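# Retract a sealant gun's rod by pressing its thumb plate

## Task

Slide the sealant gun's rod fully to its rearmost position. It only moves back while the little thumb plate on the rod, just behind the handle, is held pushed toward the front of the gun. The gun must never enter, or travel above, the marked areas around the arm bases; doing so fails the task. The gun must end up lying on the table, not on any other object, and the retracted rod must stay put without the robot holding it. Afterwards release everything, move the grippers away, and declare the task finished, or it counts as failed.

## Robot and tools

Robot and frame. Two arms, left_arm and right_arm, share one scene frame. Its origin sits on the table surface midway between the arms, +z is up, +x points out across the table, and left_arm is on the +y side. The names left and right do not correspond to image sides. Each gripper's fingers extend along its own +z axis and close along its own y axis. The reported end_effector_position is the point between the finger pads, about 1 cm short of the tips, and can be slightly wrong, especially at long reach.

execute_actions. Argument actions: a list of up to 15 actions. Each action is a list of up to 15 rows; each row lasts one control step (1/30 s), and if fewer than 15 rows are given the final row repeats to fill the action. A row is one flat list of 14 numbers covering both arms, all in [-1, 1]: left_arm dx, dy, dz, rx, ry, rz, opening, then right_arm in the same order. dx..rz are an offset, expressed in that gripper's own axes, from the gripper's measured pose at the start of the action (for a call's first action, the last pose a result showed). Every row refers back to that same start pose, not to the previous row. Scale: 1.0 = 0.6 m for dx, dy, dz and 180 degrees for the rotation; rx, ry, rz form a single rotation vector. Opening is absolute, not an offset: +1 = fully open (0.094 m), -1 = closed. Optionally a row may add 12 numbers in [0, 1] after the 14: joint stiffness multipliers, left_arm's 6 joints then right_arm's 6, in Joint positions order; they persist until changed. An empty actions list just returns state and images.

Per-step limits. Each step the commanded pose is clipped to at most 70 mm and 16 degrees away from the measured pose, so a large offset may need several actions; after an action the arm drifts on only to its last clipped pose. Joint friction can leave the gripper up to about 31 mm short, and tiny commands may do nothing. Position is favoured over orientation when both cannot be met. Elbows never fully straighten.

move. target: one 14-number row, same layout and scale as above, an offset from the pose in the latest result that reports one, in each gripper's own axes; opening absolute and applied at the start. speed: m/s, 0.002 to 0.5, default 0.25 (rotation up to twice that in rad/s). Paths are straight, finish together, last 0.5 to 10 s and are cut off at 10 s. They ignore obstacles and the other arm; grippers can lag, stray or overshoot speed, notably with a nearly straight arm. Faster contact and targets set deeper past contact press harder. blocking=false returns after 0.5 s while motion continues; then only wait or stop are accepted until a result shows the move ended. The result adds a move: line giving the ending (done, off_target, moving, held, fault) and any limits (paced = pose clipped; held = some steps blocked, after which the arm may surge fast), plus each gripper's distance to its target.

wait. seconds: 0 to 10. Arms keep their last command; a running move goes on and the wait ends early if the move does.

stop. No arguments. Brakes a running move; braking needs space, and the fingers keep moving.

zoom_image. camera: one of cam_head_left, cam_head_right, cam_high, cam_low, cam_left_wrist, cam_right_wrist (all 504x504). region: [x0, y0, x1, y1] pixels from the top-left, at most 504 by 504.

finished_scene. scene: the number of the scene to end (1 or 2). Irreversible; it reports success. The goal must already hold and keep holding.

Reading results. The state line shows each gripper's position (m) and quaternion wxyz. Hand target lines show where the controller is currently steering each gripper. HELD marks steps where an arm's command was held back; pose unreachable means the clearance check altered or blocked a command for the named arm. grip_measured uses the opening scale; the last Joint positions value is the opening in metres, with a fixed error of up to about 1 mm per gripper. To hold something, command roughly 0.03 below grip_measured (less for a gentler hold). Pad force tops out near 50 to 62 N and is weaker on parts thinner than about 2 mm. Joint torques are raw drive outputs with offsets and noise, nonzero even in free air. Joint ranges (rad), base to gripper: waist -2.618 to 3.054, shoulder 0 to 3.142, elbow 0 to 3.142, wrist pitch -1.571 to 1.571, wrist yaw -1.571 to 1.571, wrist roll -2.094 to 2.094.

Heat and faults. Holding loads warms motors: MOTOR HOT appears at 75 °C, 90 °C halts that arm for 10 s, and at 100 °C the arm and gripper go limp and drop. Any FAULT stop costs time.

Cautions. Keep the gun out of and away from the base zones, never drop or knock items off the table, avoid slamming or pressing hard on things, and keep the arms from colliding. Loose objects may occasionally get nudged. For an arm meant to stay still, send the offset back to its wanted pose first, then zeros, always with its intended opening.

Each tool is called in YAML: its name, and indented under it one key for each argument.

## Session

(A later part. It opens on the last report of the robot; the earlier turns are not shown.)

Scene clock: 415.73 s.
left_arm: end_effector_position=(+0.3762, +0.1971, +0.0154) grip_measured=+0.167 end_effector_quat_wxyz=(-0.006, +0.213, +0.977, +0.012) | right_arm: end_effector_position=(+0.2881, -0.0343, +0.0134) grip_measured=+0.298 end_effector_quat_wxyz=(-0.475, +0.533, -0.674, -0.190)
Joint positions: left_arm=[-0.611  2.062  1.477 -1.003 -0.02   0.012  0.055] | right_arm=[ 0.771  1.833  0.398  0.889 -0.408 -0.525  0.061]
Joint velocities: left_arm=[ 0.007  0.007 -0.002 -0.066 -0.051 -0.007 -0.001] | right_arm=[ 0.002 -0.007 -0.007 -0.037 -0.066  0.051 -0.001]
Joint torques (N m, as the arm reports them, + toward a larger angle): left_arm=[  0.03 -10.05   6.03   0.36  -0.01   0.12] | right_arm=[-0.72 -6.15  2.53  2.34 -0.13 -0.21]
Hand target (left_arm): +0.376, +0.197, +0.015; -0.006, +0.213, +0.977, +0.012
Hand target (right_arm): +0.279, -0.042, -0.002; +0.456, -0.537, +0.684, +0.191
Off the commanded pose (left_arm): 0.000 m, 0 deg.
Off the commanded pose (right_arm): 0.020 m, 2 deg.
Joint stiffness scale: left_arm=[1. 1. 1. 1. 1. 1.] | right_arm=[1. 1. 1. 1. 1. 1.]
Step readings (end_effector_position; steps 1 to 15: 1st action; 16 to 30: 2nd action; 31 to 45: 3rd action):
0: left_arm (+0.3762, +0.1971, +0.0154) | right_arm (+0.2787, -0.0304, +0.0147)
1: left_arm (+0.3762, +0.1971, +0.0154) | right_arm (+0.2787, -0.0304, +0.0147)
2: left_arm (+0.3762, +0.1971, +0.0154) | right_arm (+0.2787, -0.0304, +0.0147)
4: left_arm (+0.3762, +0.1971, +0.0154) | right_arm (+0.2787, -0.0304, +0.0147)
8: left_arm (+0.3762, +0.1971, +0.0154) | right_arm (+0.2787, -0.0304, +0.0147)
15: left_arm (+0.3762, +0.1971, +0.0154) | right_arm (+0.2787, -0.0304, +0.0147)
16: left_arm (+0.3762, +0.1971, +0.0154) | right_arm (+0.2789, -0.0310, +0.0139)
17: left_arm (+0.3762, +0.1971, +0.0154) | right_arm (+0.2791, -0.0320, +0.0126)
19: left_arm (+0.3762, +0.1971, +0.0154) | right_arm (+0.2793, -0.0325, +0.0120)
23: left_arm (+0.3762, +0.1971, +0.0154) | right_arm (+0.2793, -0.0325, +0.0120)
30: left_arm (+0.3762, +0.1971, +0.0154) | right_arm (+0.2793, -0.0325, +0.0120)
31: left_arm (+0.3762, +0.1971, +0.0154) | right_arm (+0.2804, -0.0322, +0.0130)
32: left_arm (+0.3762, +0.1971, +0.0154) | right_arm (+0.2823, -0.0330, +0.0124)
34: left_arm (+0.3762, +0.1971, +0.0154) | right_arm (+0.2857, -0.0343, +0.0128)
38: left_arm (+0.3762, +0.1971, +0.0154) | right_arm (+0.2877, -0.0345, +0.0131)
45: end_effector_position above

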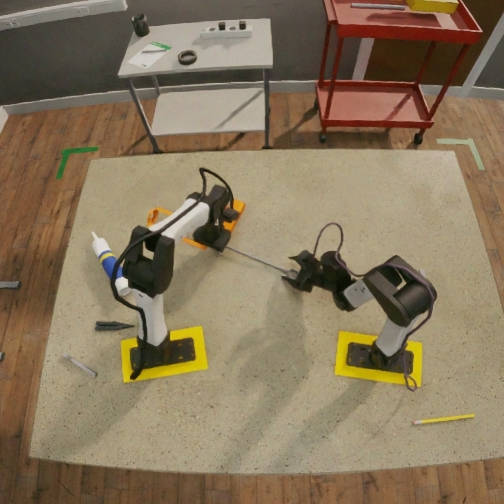

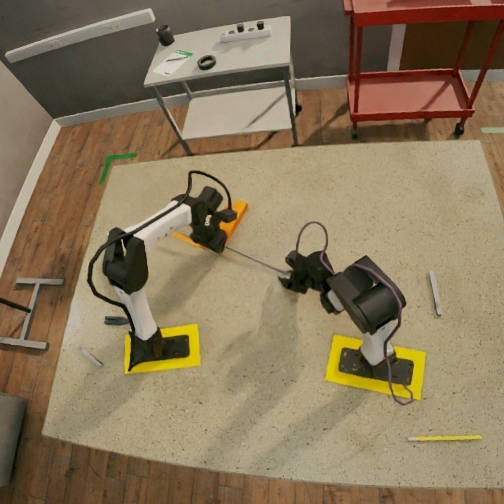

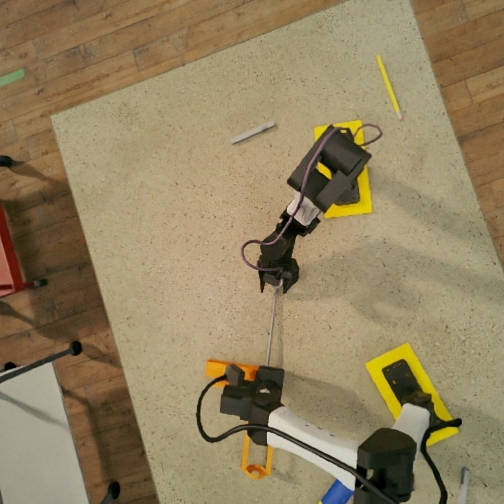

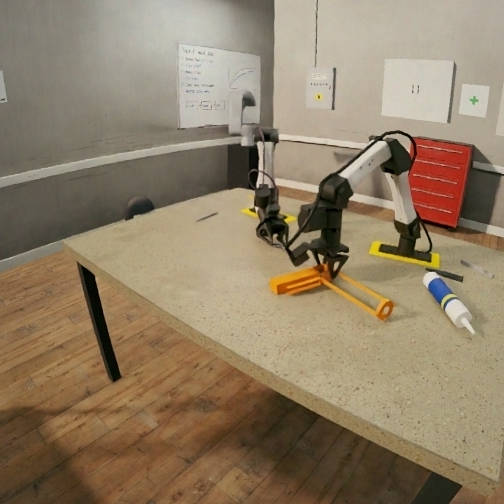

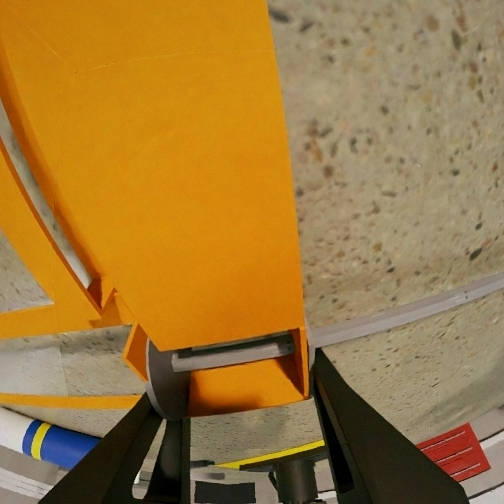

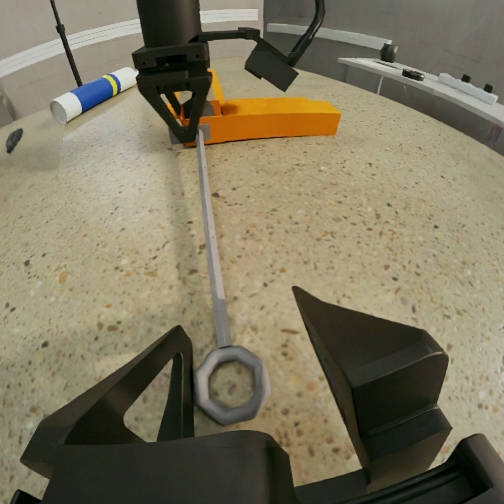

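move:
  target: [0,0,0,0,0,0,0.11, 0.04,0.03,0.0,0,0.12,0,0.3]
  speed: 0.06

Scene clock: 422.87 s.
left_arm: end_effector_position=(+0.3762, +0.1971, +0.0154) grip_measured=+0.167 end_effector_quat_wxyz=(-0.006, +0.213, +0.977, +0.012) | right_arm: end_effector_position=(+0.2871, -0.0282, +0.0131) grip_measured=+0.298 end_effector_quat_wxyz=(+0.401, -0.548, +0.727, +0.100)
Joint positions: left_arm=[-0.611  2.062  1.477 -1.003 -0.02   0.012  0.055] | right_arm=[ 0.904  1.692  0.534  0.432 -0.132 -0.517  0.061]
Joint velocities: left_arm=[-0.022 -0.017  0.002 -0.022  0.007 -0.022 -0.001] | right_arm=[-0.007 -0.007  0.027 -0.037  0.007  0.022  0.001]
Joint torques (N m, as the arm reports them, + toward a larger angle): left_arm=[  0.02 -10.04   6.04   0.36  -0.01   0.12] | right_arm=[ 0.95 -7.8   6.58  0.93  0.22 -0.16]
Hand target (left_arm): +0.376, +0.197, +0.015; -0.006, +0.213, +0.977, +0.012
Hand target (right_arm): +0.272, -0.043, -0.010; +0.344, -0.559, +0.750, +0.084
Off the commanded pose (left_arm): 0.000 m, 0 deg.
Off the commanded pose (right_arm): 0.031 m, 8 deg.
Joint stiffness scale: left_arm=[1. 1. 1. 1. 1. 1.] | right_arm=[1. 1. 1. 1. 1. 1.]
move: off_target (right_arm)

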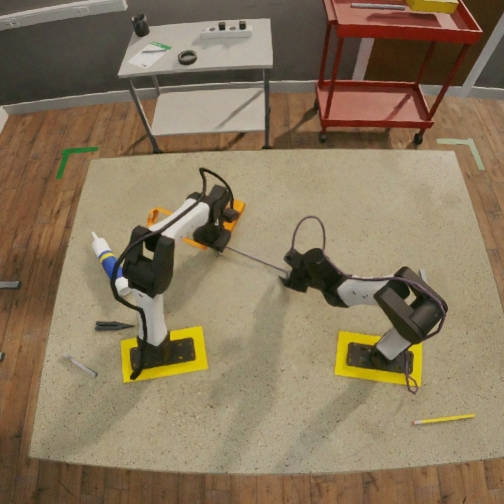

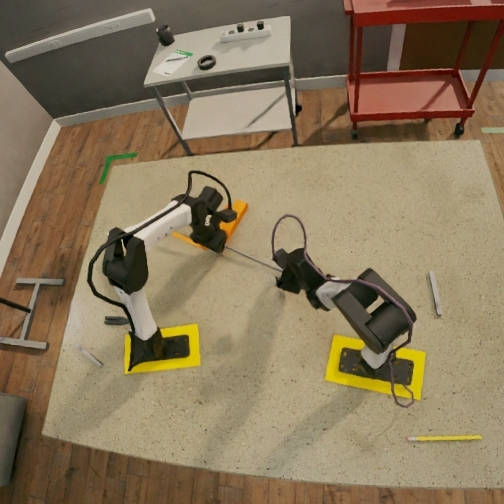

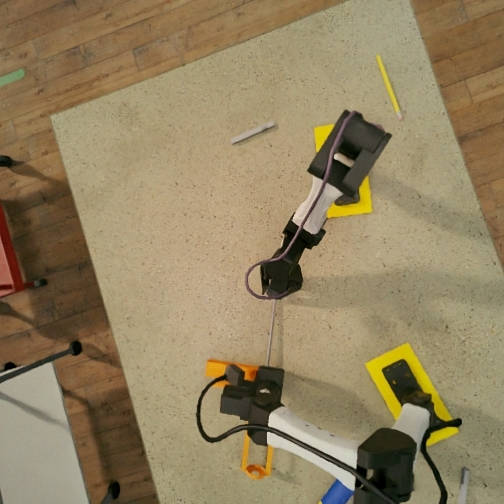

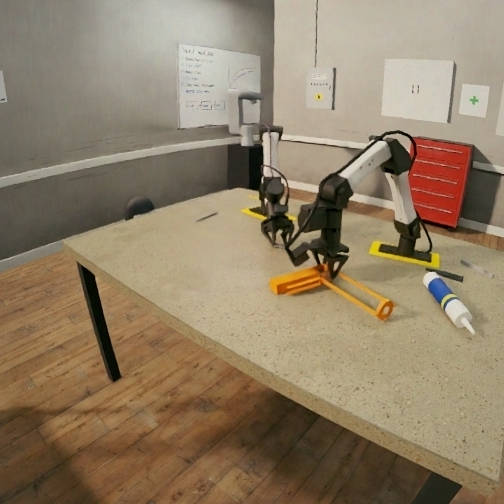

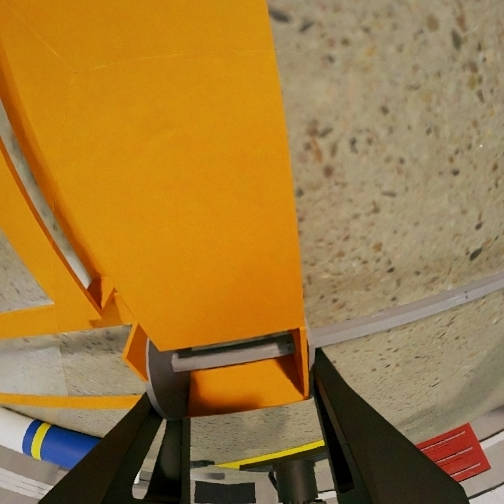

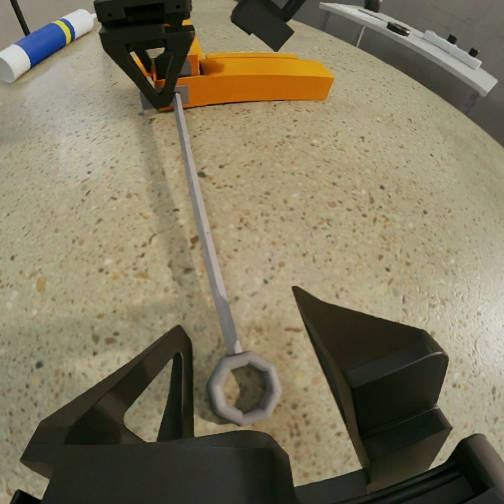

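move:
  target: [0,0,0,0,0,0,0.11, 0.023,0.01,0.022,-0.08,0,0.085,0.3]
  speed: 0.06

Scene clock: 438.67 s.
left_arm: end_effector_position=(+0.3762, +0.1971, +0.0154) grip_measured=+0.167 end_effector_quat_wxyz=(-0.006, +0.213, +0.977, +0.012) | right_arm: end_effector_position=(+0.2882, -0.0248, +0.0055) grip_measured=+0.298 end_effector_quat_wxyz=(+0.338, -0.496, +0.763, +0.240)
Joint positions: left_arm=[-0.611  2.062  1.477 -1.003 -0.02   0.012  0.055] | right_arm=[ 0.777  1.775  0.62   0.342 -0.445 -0.388  0.061]
Joint velocities: left_arm=[-0.002 -0.007  0.002 -0.022 -0.037 -0.051  0.   ] | right_arm=[-0.007  0.007  0.012 -0.037  0.007  0.051 -0.001]
Joint torques (N m, as the arm reports them, + toward a larger angle): left_arm=[  0.02 -10.04   6.04   0.37  -0.01   0.12] | right_arm=[-0.66 -6.68  7.76  1.55 -0.19 -0.06]
Hand target (left_arm): +0.376, +0.197, +0.015; -0.006, +0.213, +0.977, +0.012
Hand target (right_arm): +0.286, -0.028, -0.005; +0.313, -0.490, +0.776, +0.244
Off the commanded pose (left_arm): 0.000 m, 0 deg.
Off the commanded pose (right_arm): 0.013 m, 3 deg.
Joint stiffness scale: left_arm=[1. 1. 1. 1. 1. 1.] | right_arm=[1. 1. 1. 1. 1. 1.]
move: off_target (right_arm)

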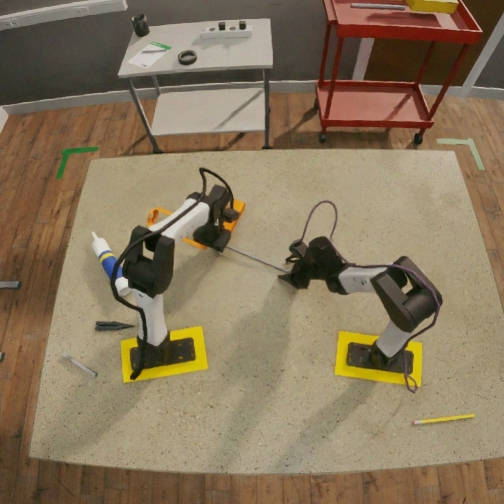

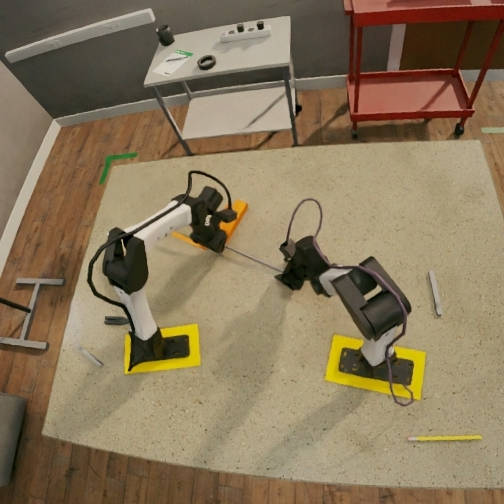

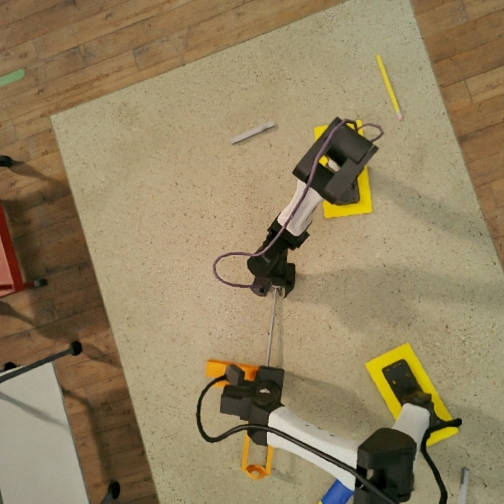

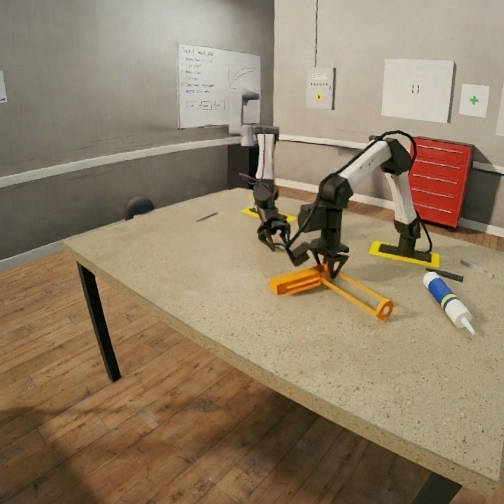

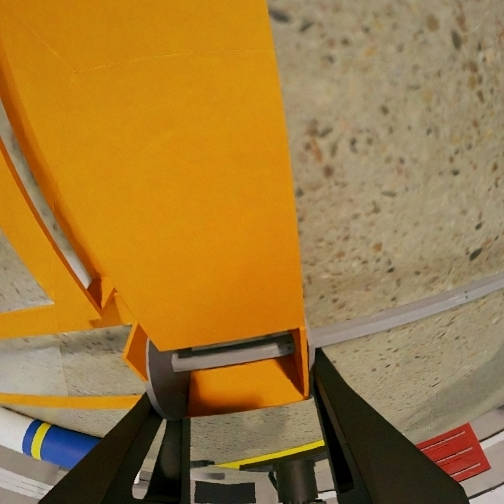

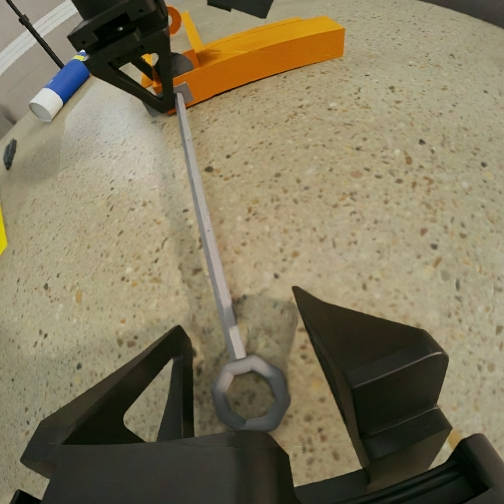

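move:
  target: [0,0,0,0,0,0,0.11, 0.0,0,0.0,0,0.0,0,-1]
  speed: 0.06

Scene clock: 442.77 s.
left_arm: end_effector_position=(+0.3765, +0.1972, +0.0154) grip_measured=+0.167 end_effector_quat_wxyz=(-0.005, +0.209, +0.978, +0.012) | right_arm: end_effector_position=(+0.2874, -0.0221, +0.0078) grip_measured=-0.871 end_effector_quat_wxyz=(+0.341, -0.498, +0.758, +0.247)
Joint positions: left_arm=[-0.611  2.062  1.477 -1.002 -0.022  0.003  0.055] | right_arm=[ 0.778  1.775  0.62   0.352 -0.459 -0.387  0.006]
Joint velocities: left_arm=[ 0.022  0.002 -0.012 -0.022  0.066  0.022 -0.   ] | right_arm=[-0.007  0.002 -0.017 -0.081 -0.051 -0.022 -0.   ]
Joint torques (N m, as the arm reports them, + toward a larger angle): left_arm=[  0.03 -10.05   6.03   0.36   0.     0.2 ] | right_arm=[-0.13 -9.63  6.22  1.89 -0.02 -0.17]
Hand target (left_arm): +0.376, +0.197, +0.015; -0.006, +0.213, +0.977, +0.012
Hand target (right_arm): +0.288, -0.025, +0.005; +0.338, -0.496, +0.763, +0.240
Off the commanded pose (left_arm): 0.000 m, 1 deg.
Off the commanded pose (right_arm): 0.004 m, 1 deg.
Joint stiffness scale: left_arm=[1. 1. 1. 1. 1. 1.] | right_arm=[1. 1. 1. 1. 1. 1.]
move: done

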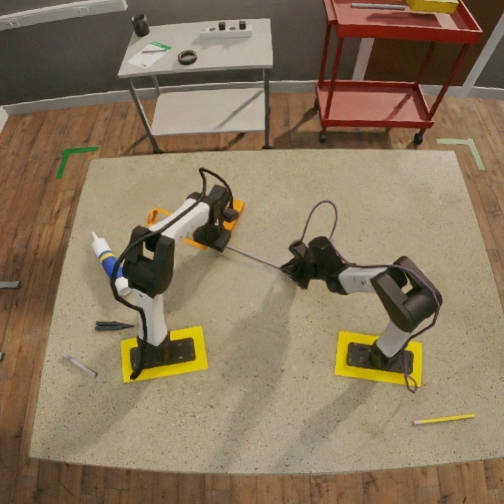

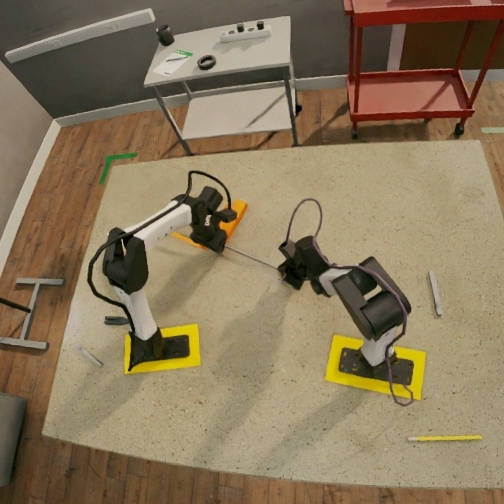

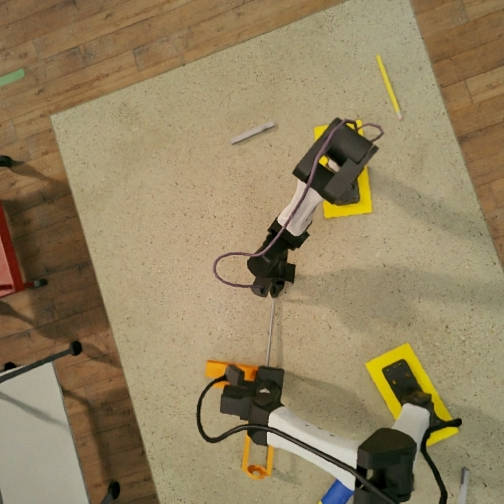

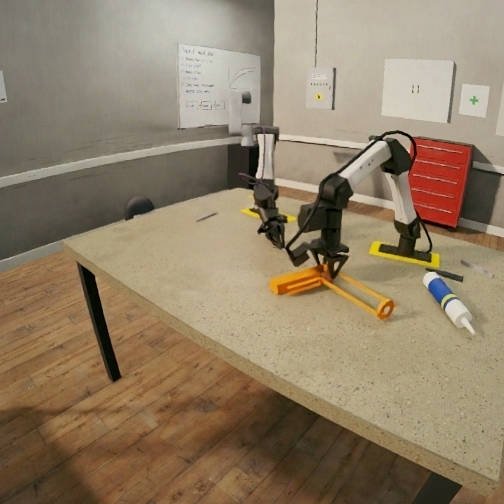

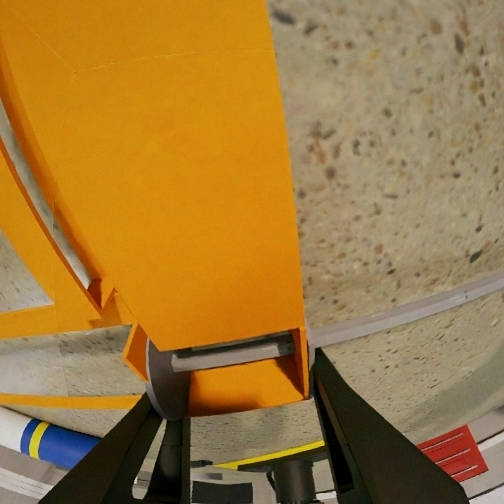

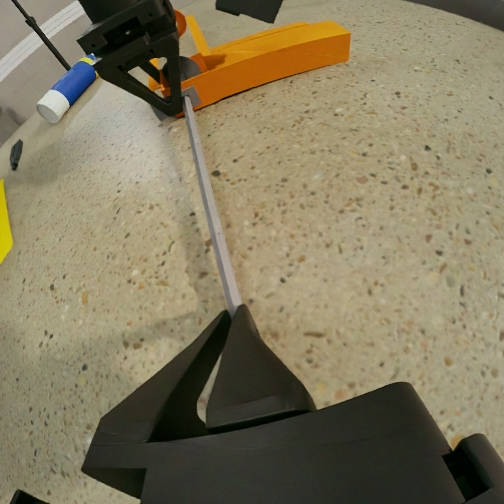

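move:
  target: [0,0,0,0,0,0,0.11, 0.043,0.001,-0.051,0,0.0,0,-1]
  speed: 0.04

Scene clock: 457.83 s.
left_arm: end_effector_position=(+0.3701, +0.1830, +0.0157) grip_measured=+0.167 end_effector_quat_wxyz=(-0.009, +0.208, +0.978, -0.008) | right_arm: end_effector_position=(+0.2818, -0.0382, +0.0194) grip_measured=-0.872 end_effector_quat_wxyz=(+0.360, -0.498, +0.745, +0.259)
Joint positions: left_arm=[-0.634  2.061  1.477 -1.002  0.019 -0.023  0.055] | right_arm=[ 0.724  1.703  0.549  0.378 -0.523 -0.421  0.006]
Joint velocities: left_arm=[-0.022 -0.007 -0.002  0.037 -0.007 -0.022  0.001] | right_arm=[ 0.007 -0.002  0.007 -0.007 -0.007  0.037  0.   ]
Joint torques (N m, as the arm reports them, + toward a larger angle): left_arm=[  1.44 -10.     6.03   0.36  -0.37   0.36] | right_arm=[ -2.69 -11.15   2.23   1.68  -0.14  -0.47]
Hand target (left_arm): +0.376, +0.197, +0.016; -0.006, +0.209, +0.978, +0.012
Hand target (right_arm): +0.271, -0.057, +0.007; +0.342, -0.497, +0.758, +0.249
Off the commanded pose (left_arm): 0.016 m, 2 deg.
Off the commanded pose (right_arm): 0.026 m, 3 deg.
Joint stiffness scale: left_arm=[1. 1. 1. 1. 1. 1.] | right_arm=[1. 1. 1. 1. 1. 1.]
move: off_target (left_arm, right_arm)

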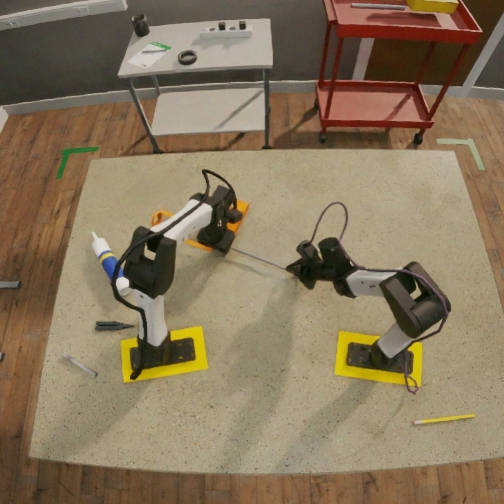

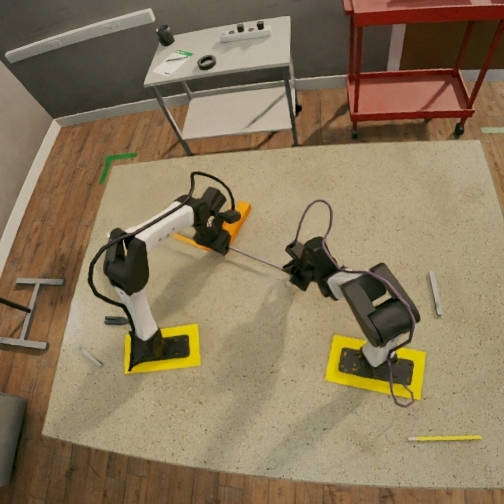

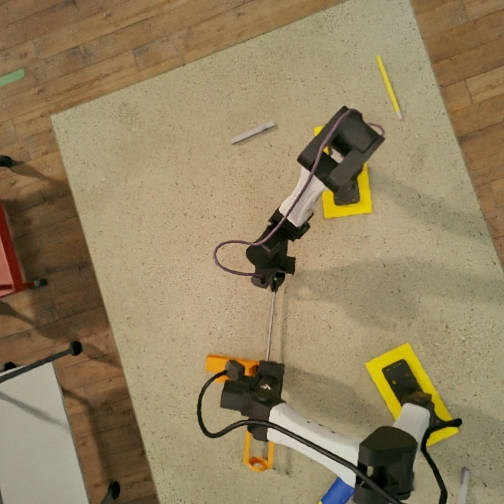

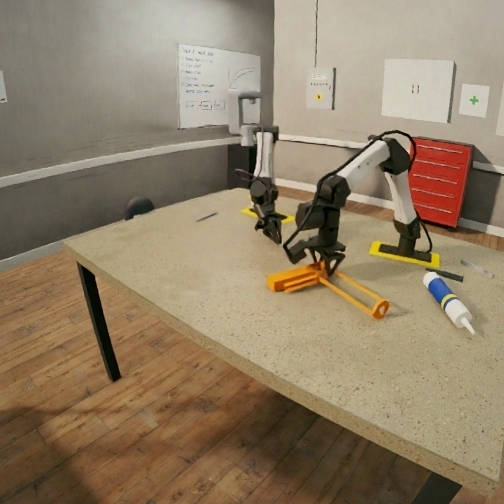

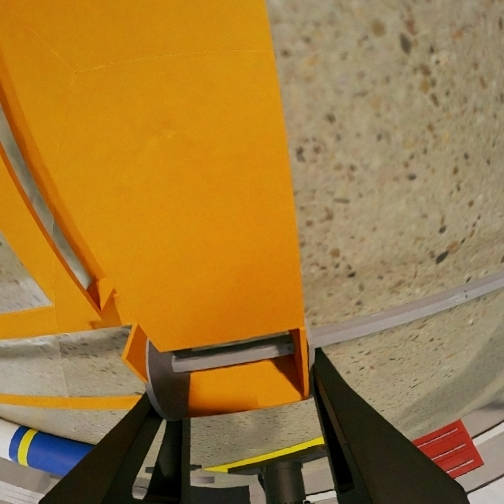

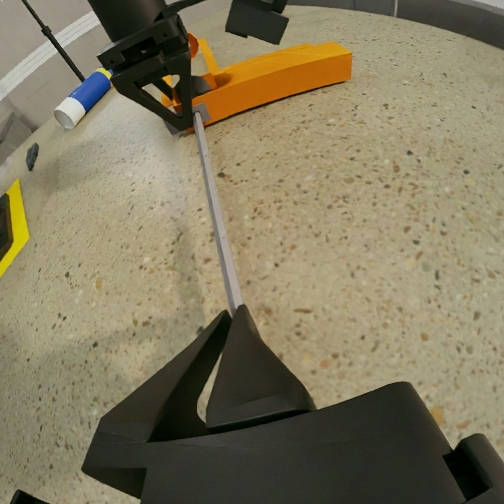

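The gun got dragged along with the rod, so the rod is at its end stop. Releasing now.

move:
  target: [0,0,0,0,0,0,1, 0,0,0,0,0.0,0,0.5]
  speed: 0.1

move:
  target: [0,0,-0.2,0,0,0,1, -0.13,0,-0.12,0,0.0,0,0.5]
  speed: 0.15

Scene clock: 463.13 s.
left_arm: end_effector_position=(+0.3697, +0.1812, +0.0158) grip_measured=+0.999 end_effector_quat_wxyz=(-0.009, +0.209, +0.978, -0.012) | right_arm: end_effector_position=(+0.2818, -0.0380, +0.0196) grip_measured=+0.498 end_effector_quat_wxyz=(+0.361, -0.499, +0.744, +0.259)
Joint positions: left_arm=[-0.636  2.061  1.477 -1.     0.027 -0.02   0.094] | right_arm=[ 0.725  1.703  0.549  0.38  -0.523 -0.422  0.07 ]
Joint velocities: left_arm=[-0.012  0.002  0.002  0.022  0.051 -0.066 -0.001] | right_arm=[-0.002 -0.002 -0.017 -0.051 -0.022 -0.037  0.   ]
Joint torques (N m, as the arm reports them, + toward a larger angle): left_arm=[  0.05 -10.01   6.03   0.36  -0.06   0.1 ] | right_arm=[-0.02 -8.75  6.28  2.   -0.15 -0.16]
Hand target (left_arm): +0.370, +0.183, +0.016; -0.009, +0.208, +0.978, -0.008
Hand target (right_arm): +0.282, -0.038, +0.019; +0.360, -0.498, +0.745, +0.259
Off the commanded pose (left_arm): 0.002 m, 1 deg.
Off the commanded pose (right_arm): 0.000 m, 0 deg.
Joint stiffness scale: left_arm=[1. 1. 1. 1. 1. 1.] | right_arm=[1. 1. 1. 1. 1. 1.]
move: done

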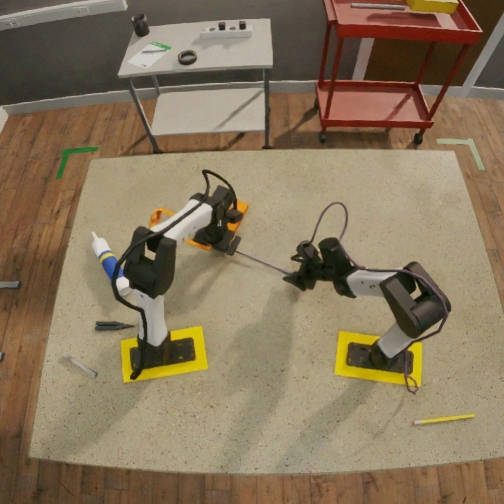

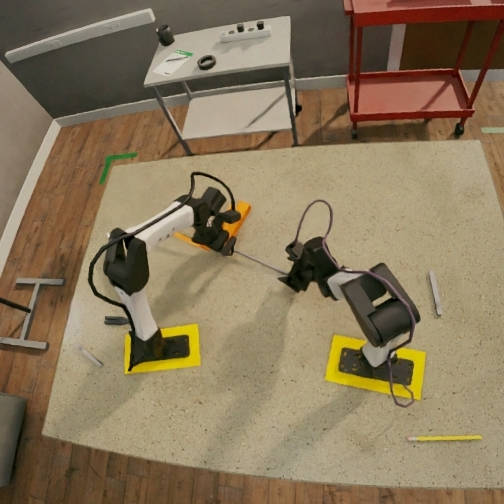

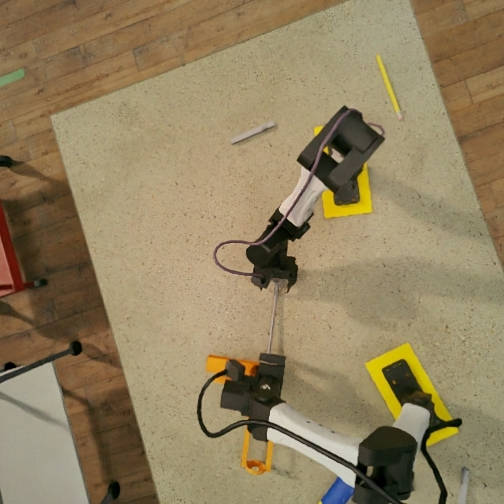

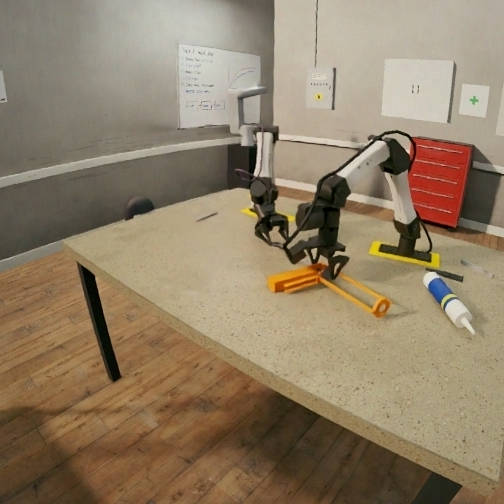

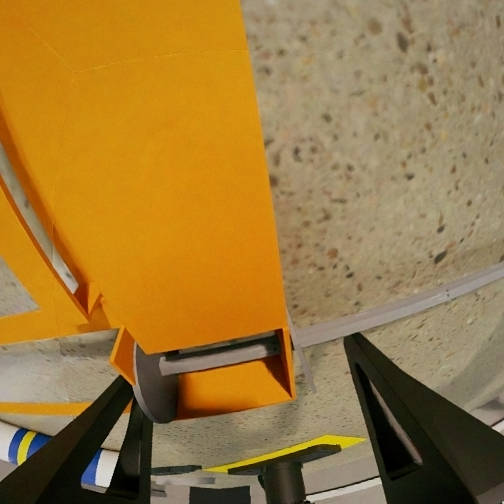

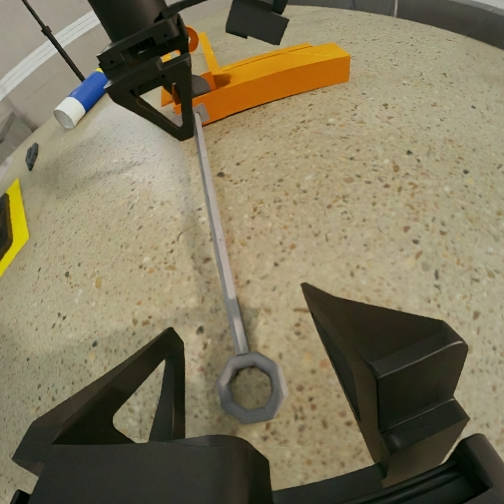

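Scene clock: 464.63 s.
left_arm: end_effector_position=(+0.3708, +0.1807, +0.1295) grip_measured=+0.999 end_effector_quat_wxyz=(-0.014, +0.212, +0.977, -0.010) | right_arm: end_effector_position=(+0.2772, -0.0464, +0.1178) grip_measured=+0.498 end_effector_quat_wxyz=(+0.361, -0.498, +0.745, +0.259)
Joint positions: left_arm=[-0.636  2.019  1.874 -1.449  0.027 -0.015  0.094] | right_arm=[ 0.705  1.375  0.733 -0.139 -0.536 -0.435  0.07 ]
Joint velocities: left_arm=[-0.017  0.007  0.002 -0.051 -0.037  0.022  0.   ] | right_arm=[-0.007 -0.017 -0.002  0.007 -0.022  0.022 -0.001]
Joint torques (N m, as the arm reports them, + toward a larger angle): left_arm=[ 0.74 -9.92  7.91  0.17  0.01  0.16] | right_arm=[-0.8  -7.75  9.97  1.72 -0.21 -0.24]
Hand target (left_arm): +0.374, +0.184, +0.136; -0.009, +0.209, +0.978, -0.012
Hand target (right_arm): +0.278, -0.048, +0.124; +0.361, -0.499, +0.744, +0.260
Off the commanded pose (left_arm): 0.007 m, 1 deg.
Off the commanded pose (right_arm): 0.008 m, 0 deg.
Joint stiffness scale: left_arm=[1. 1. 1. 1. 1. 1.] | right_arm=[1. 1. 1. 1. 1. 1.]
move: done

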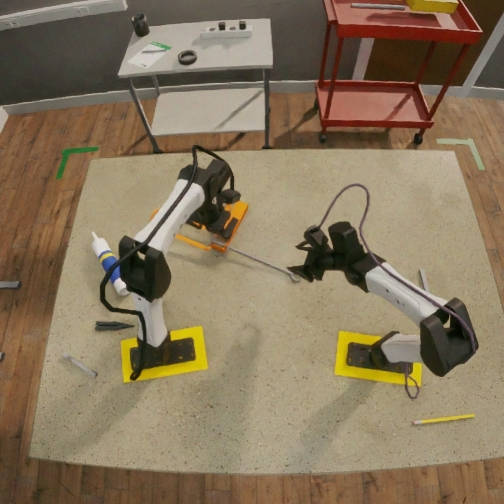

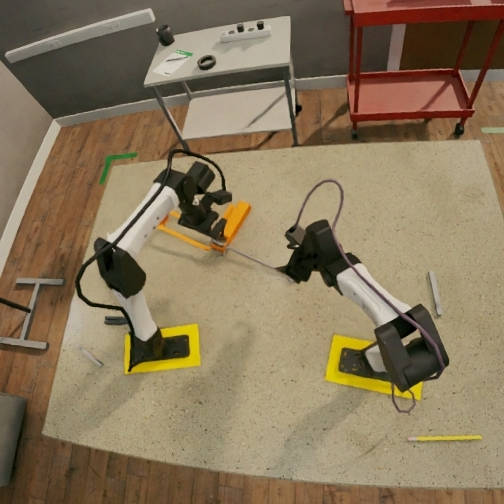

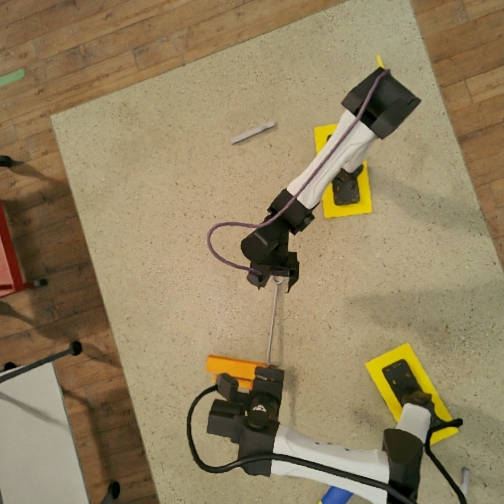

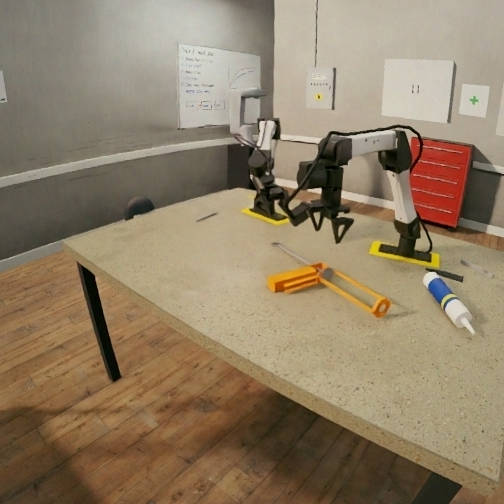

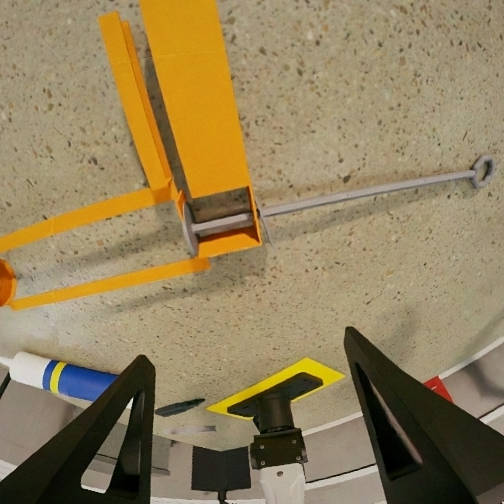

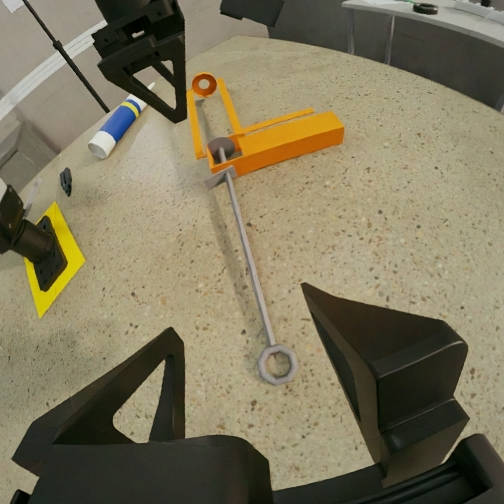

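Scene 1 is done.

finished_scene:
  scene: 1

The scene is finished: the task was done.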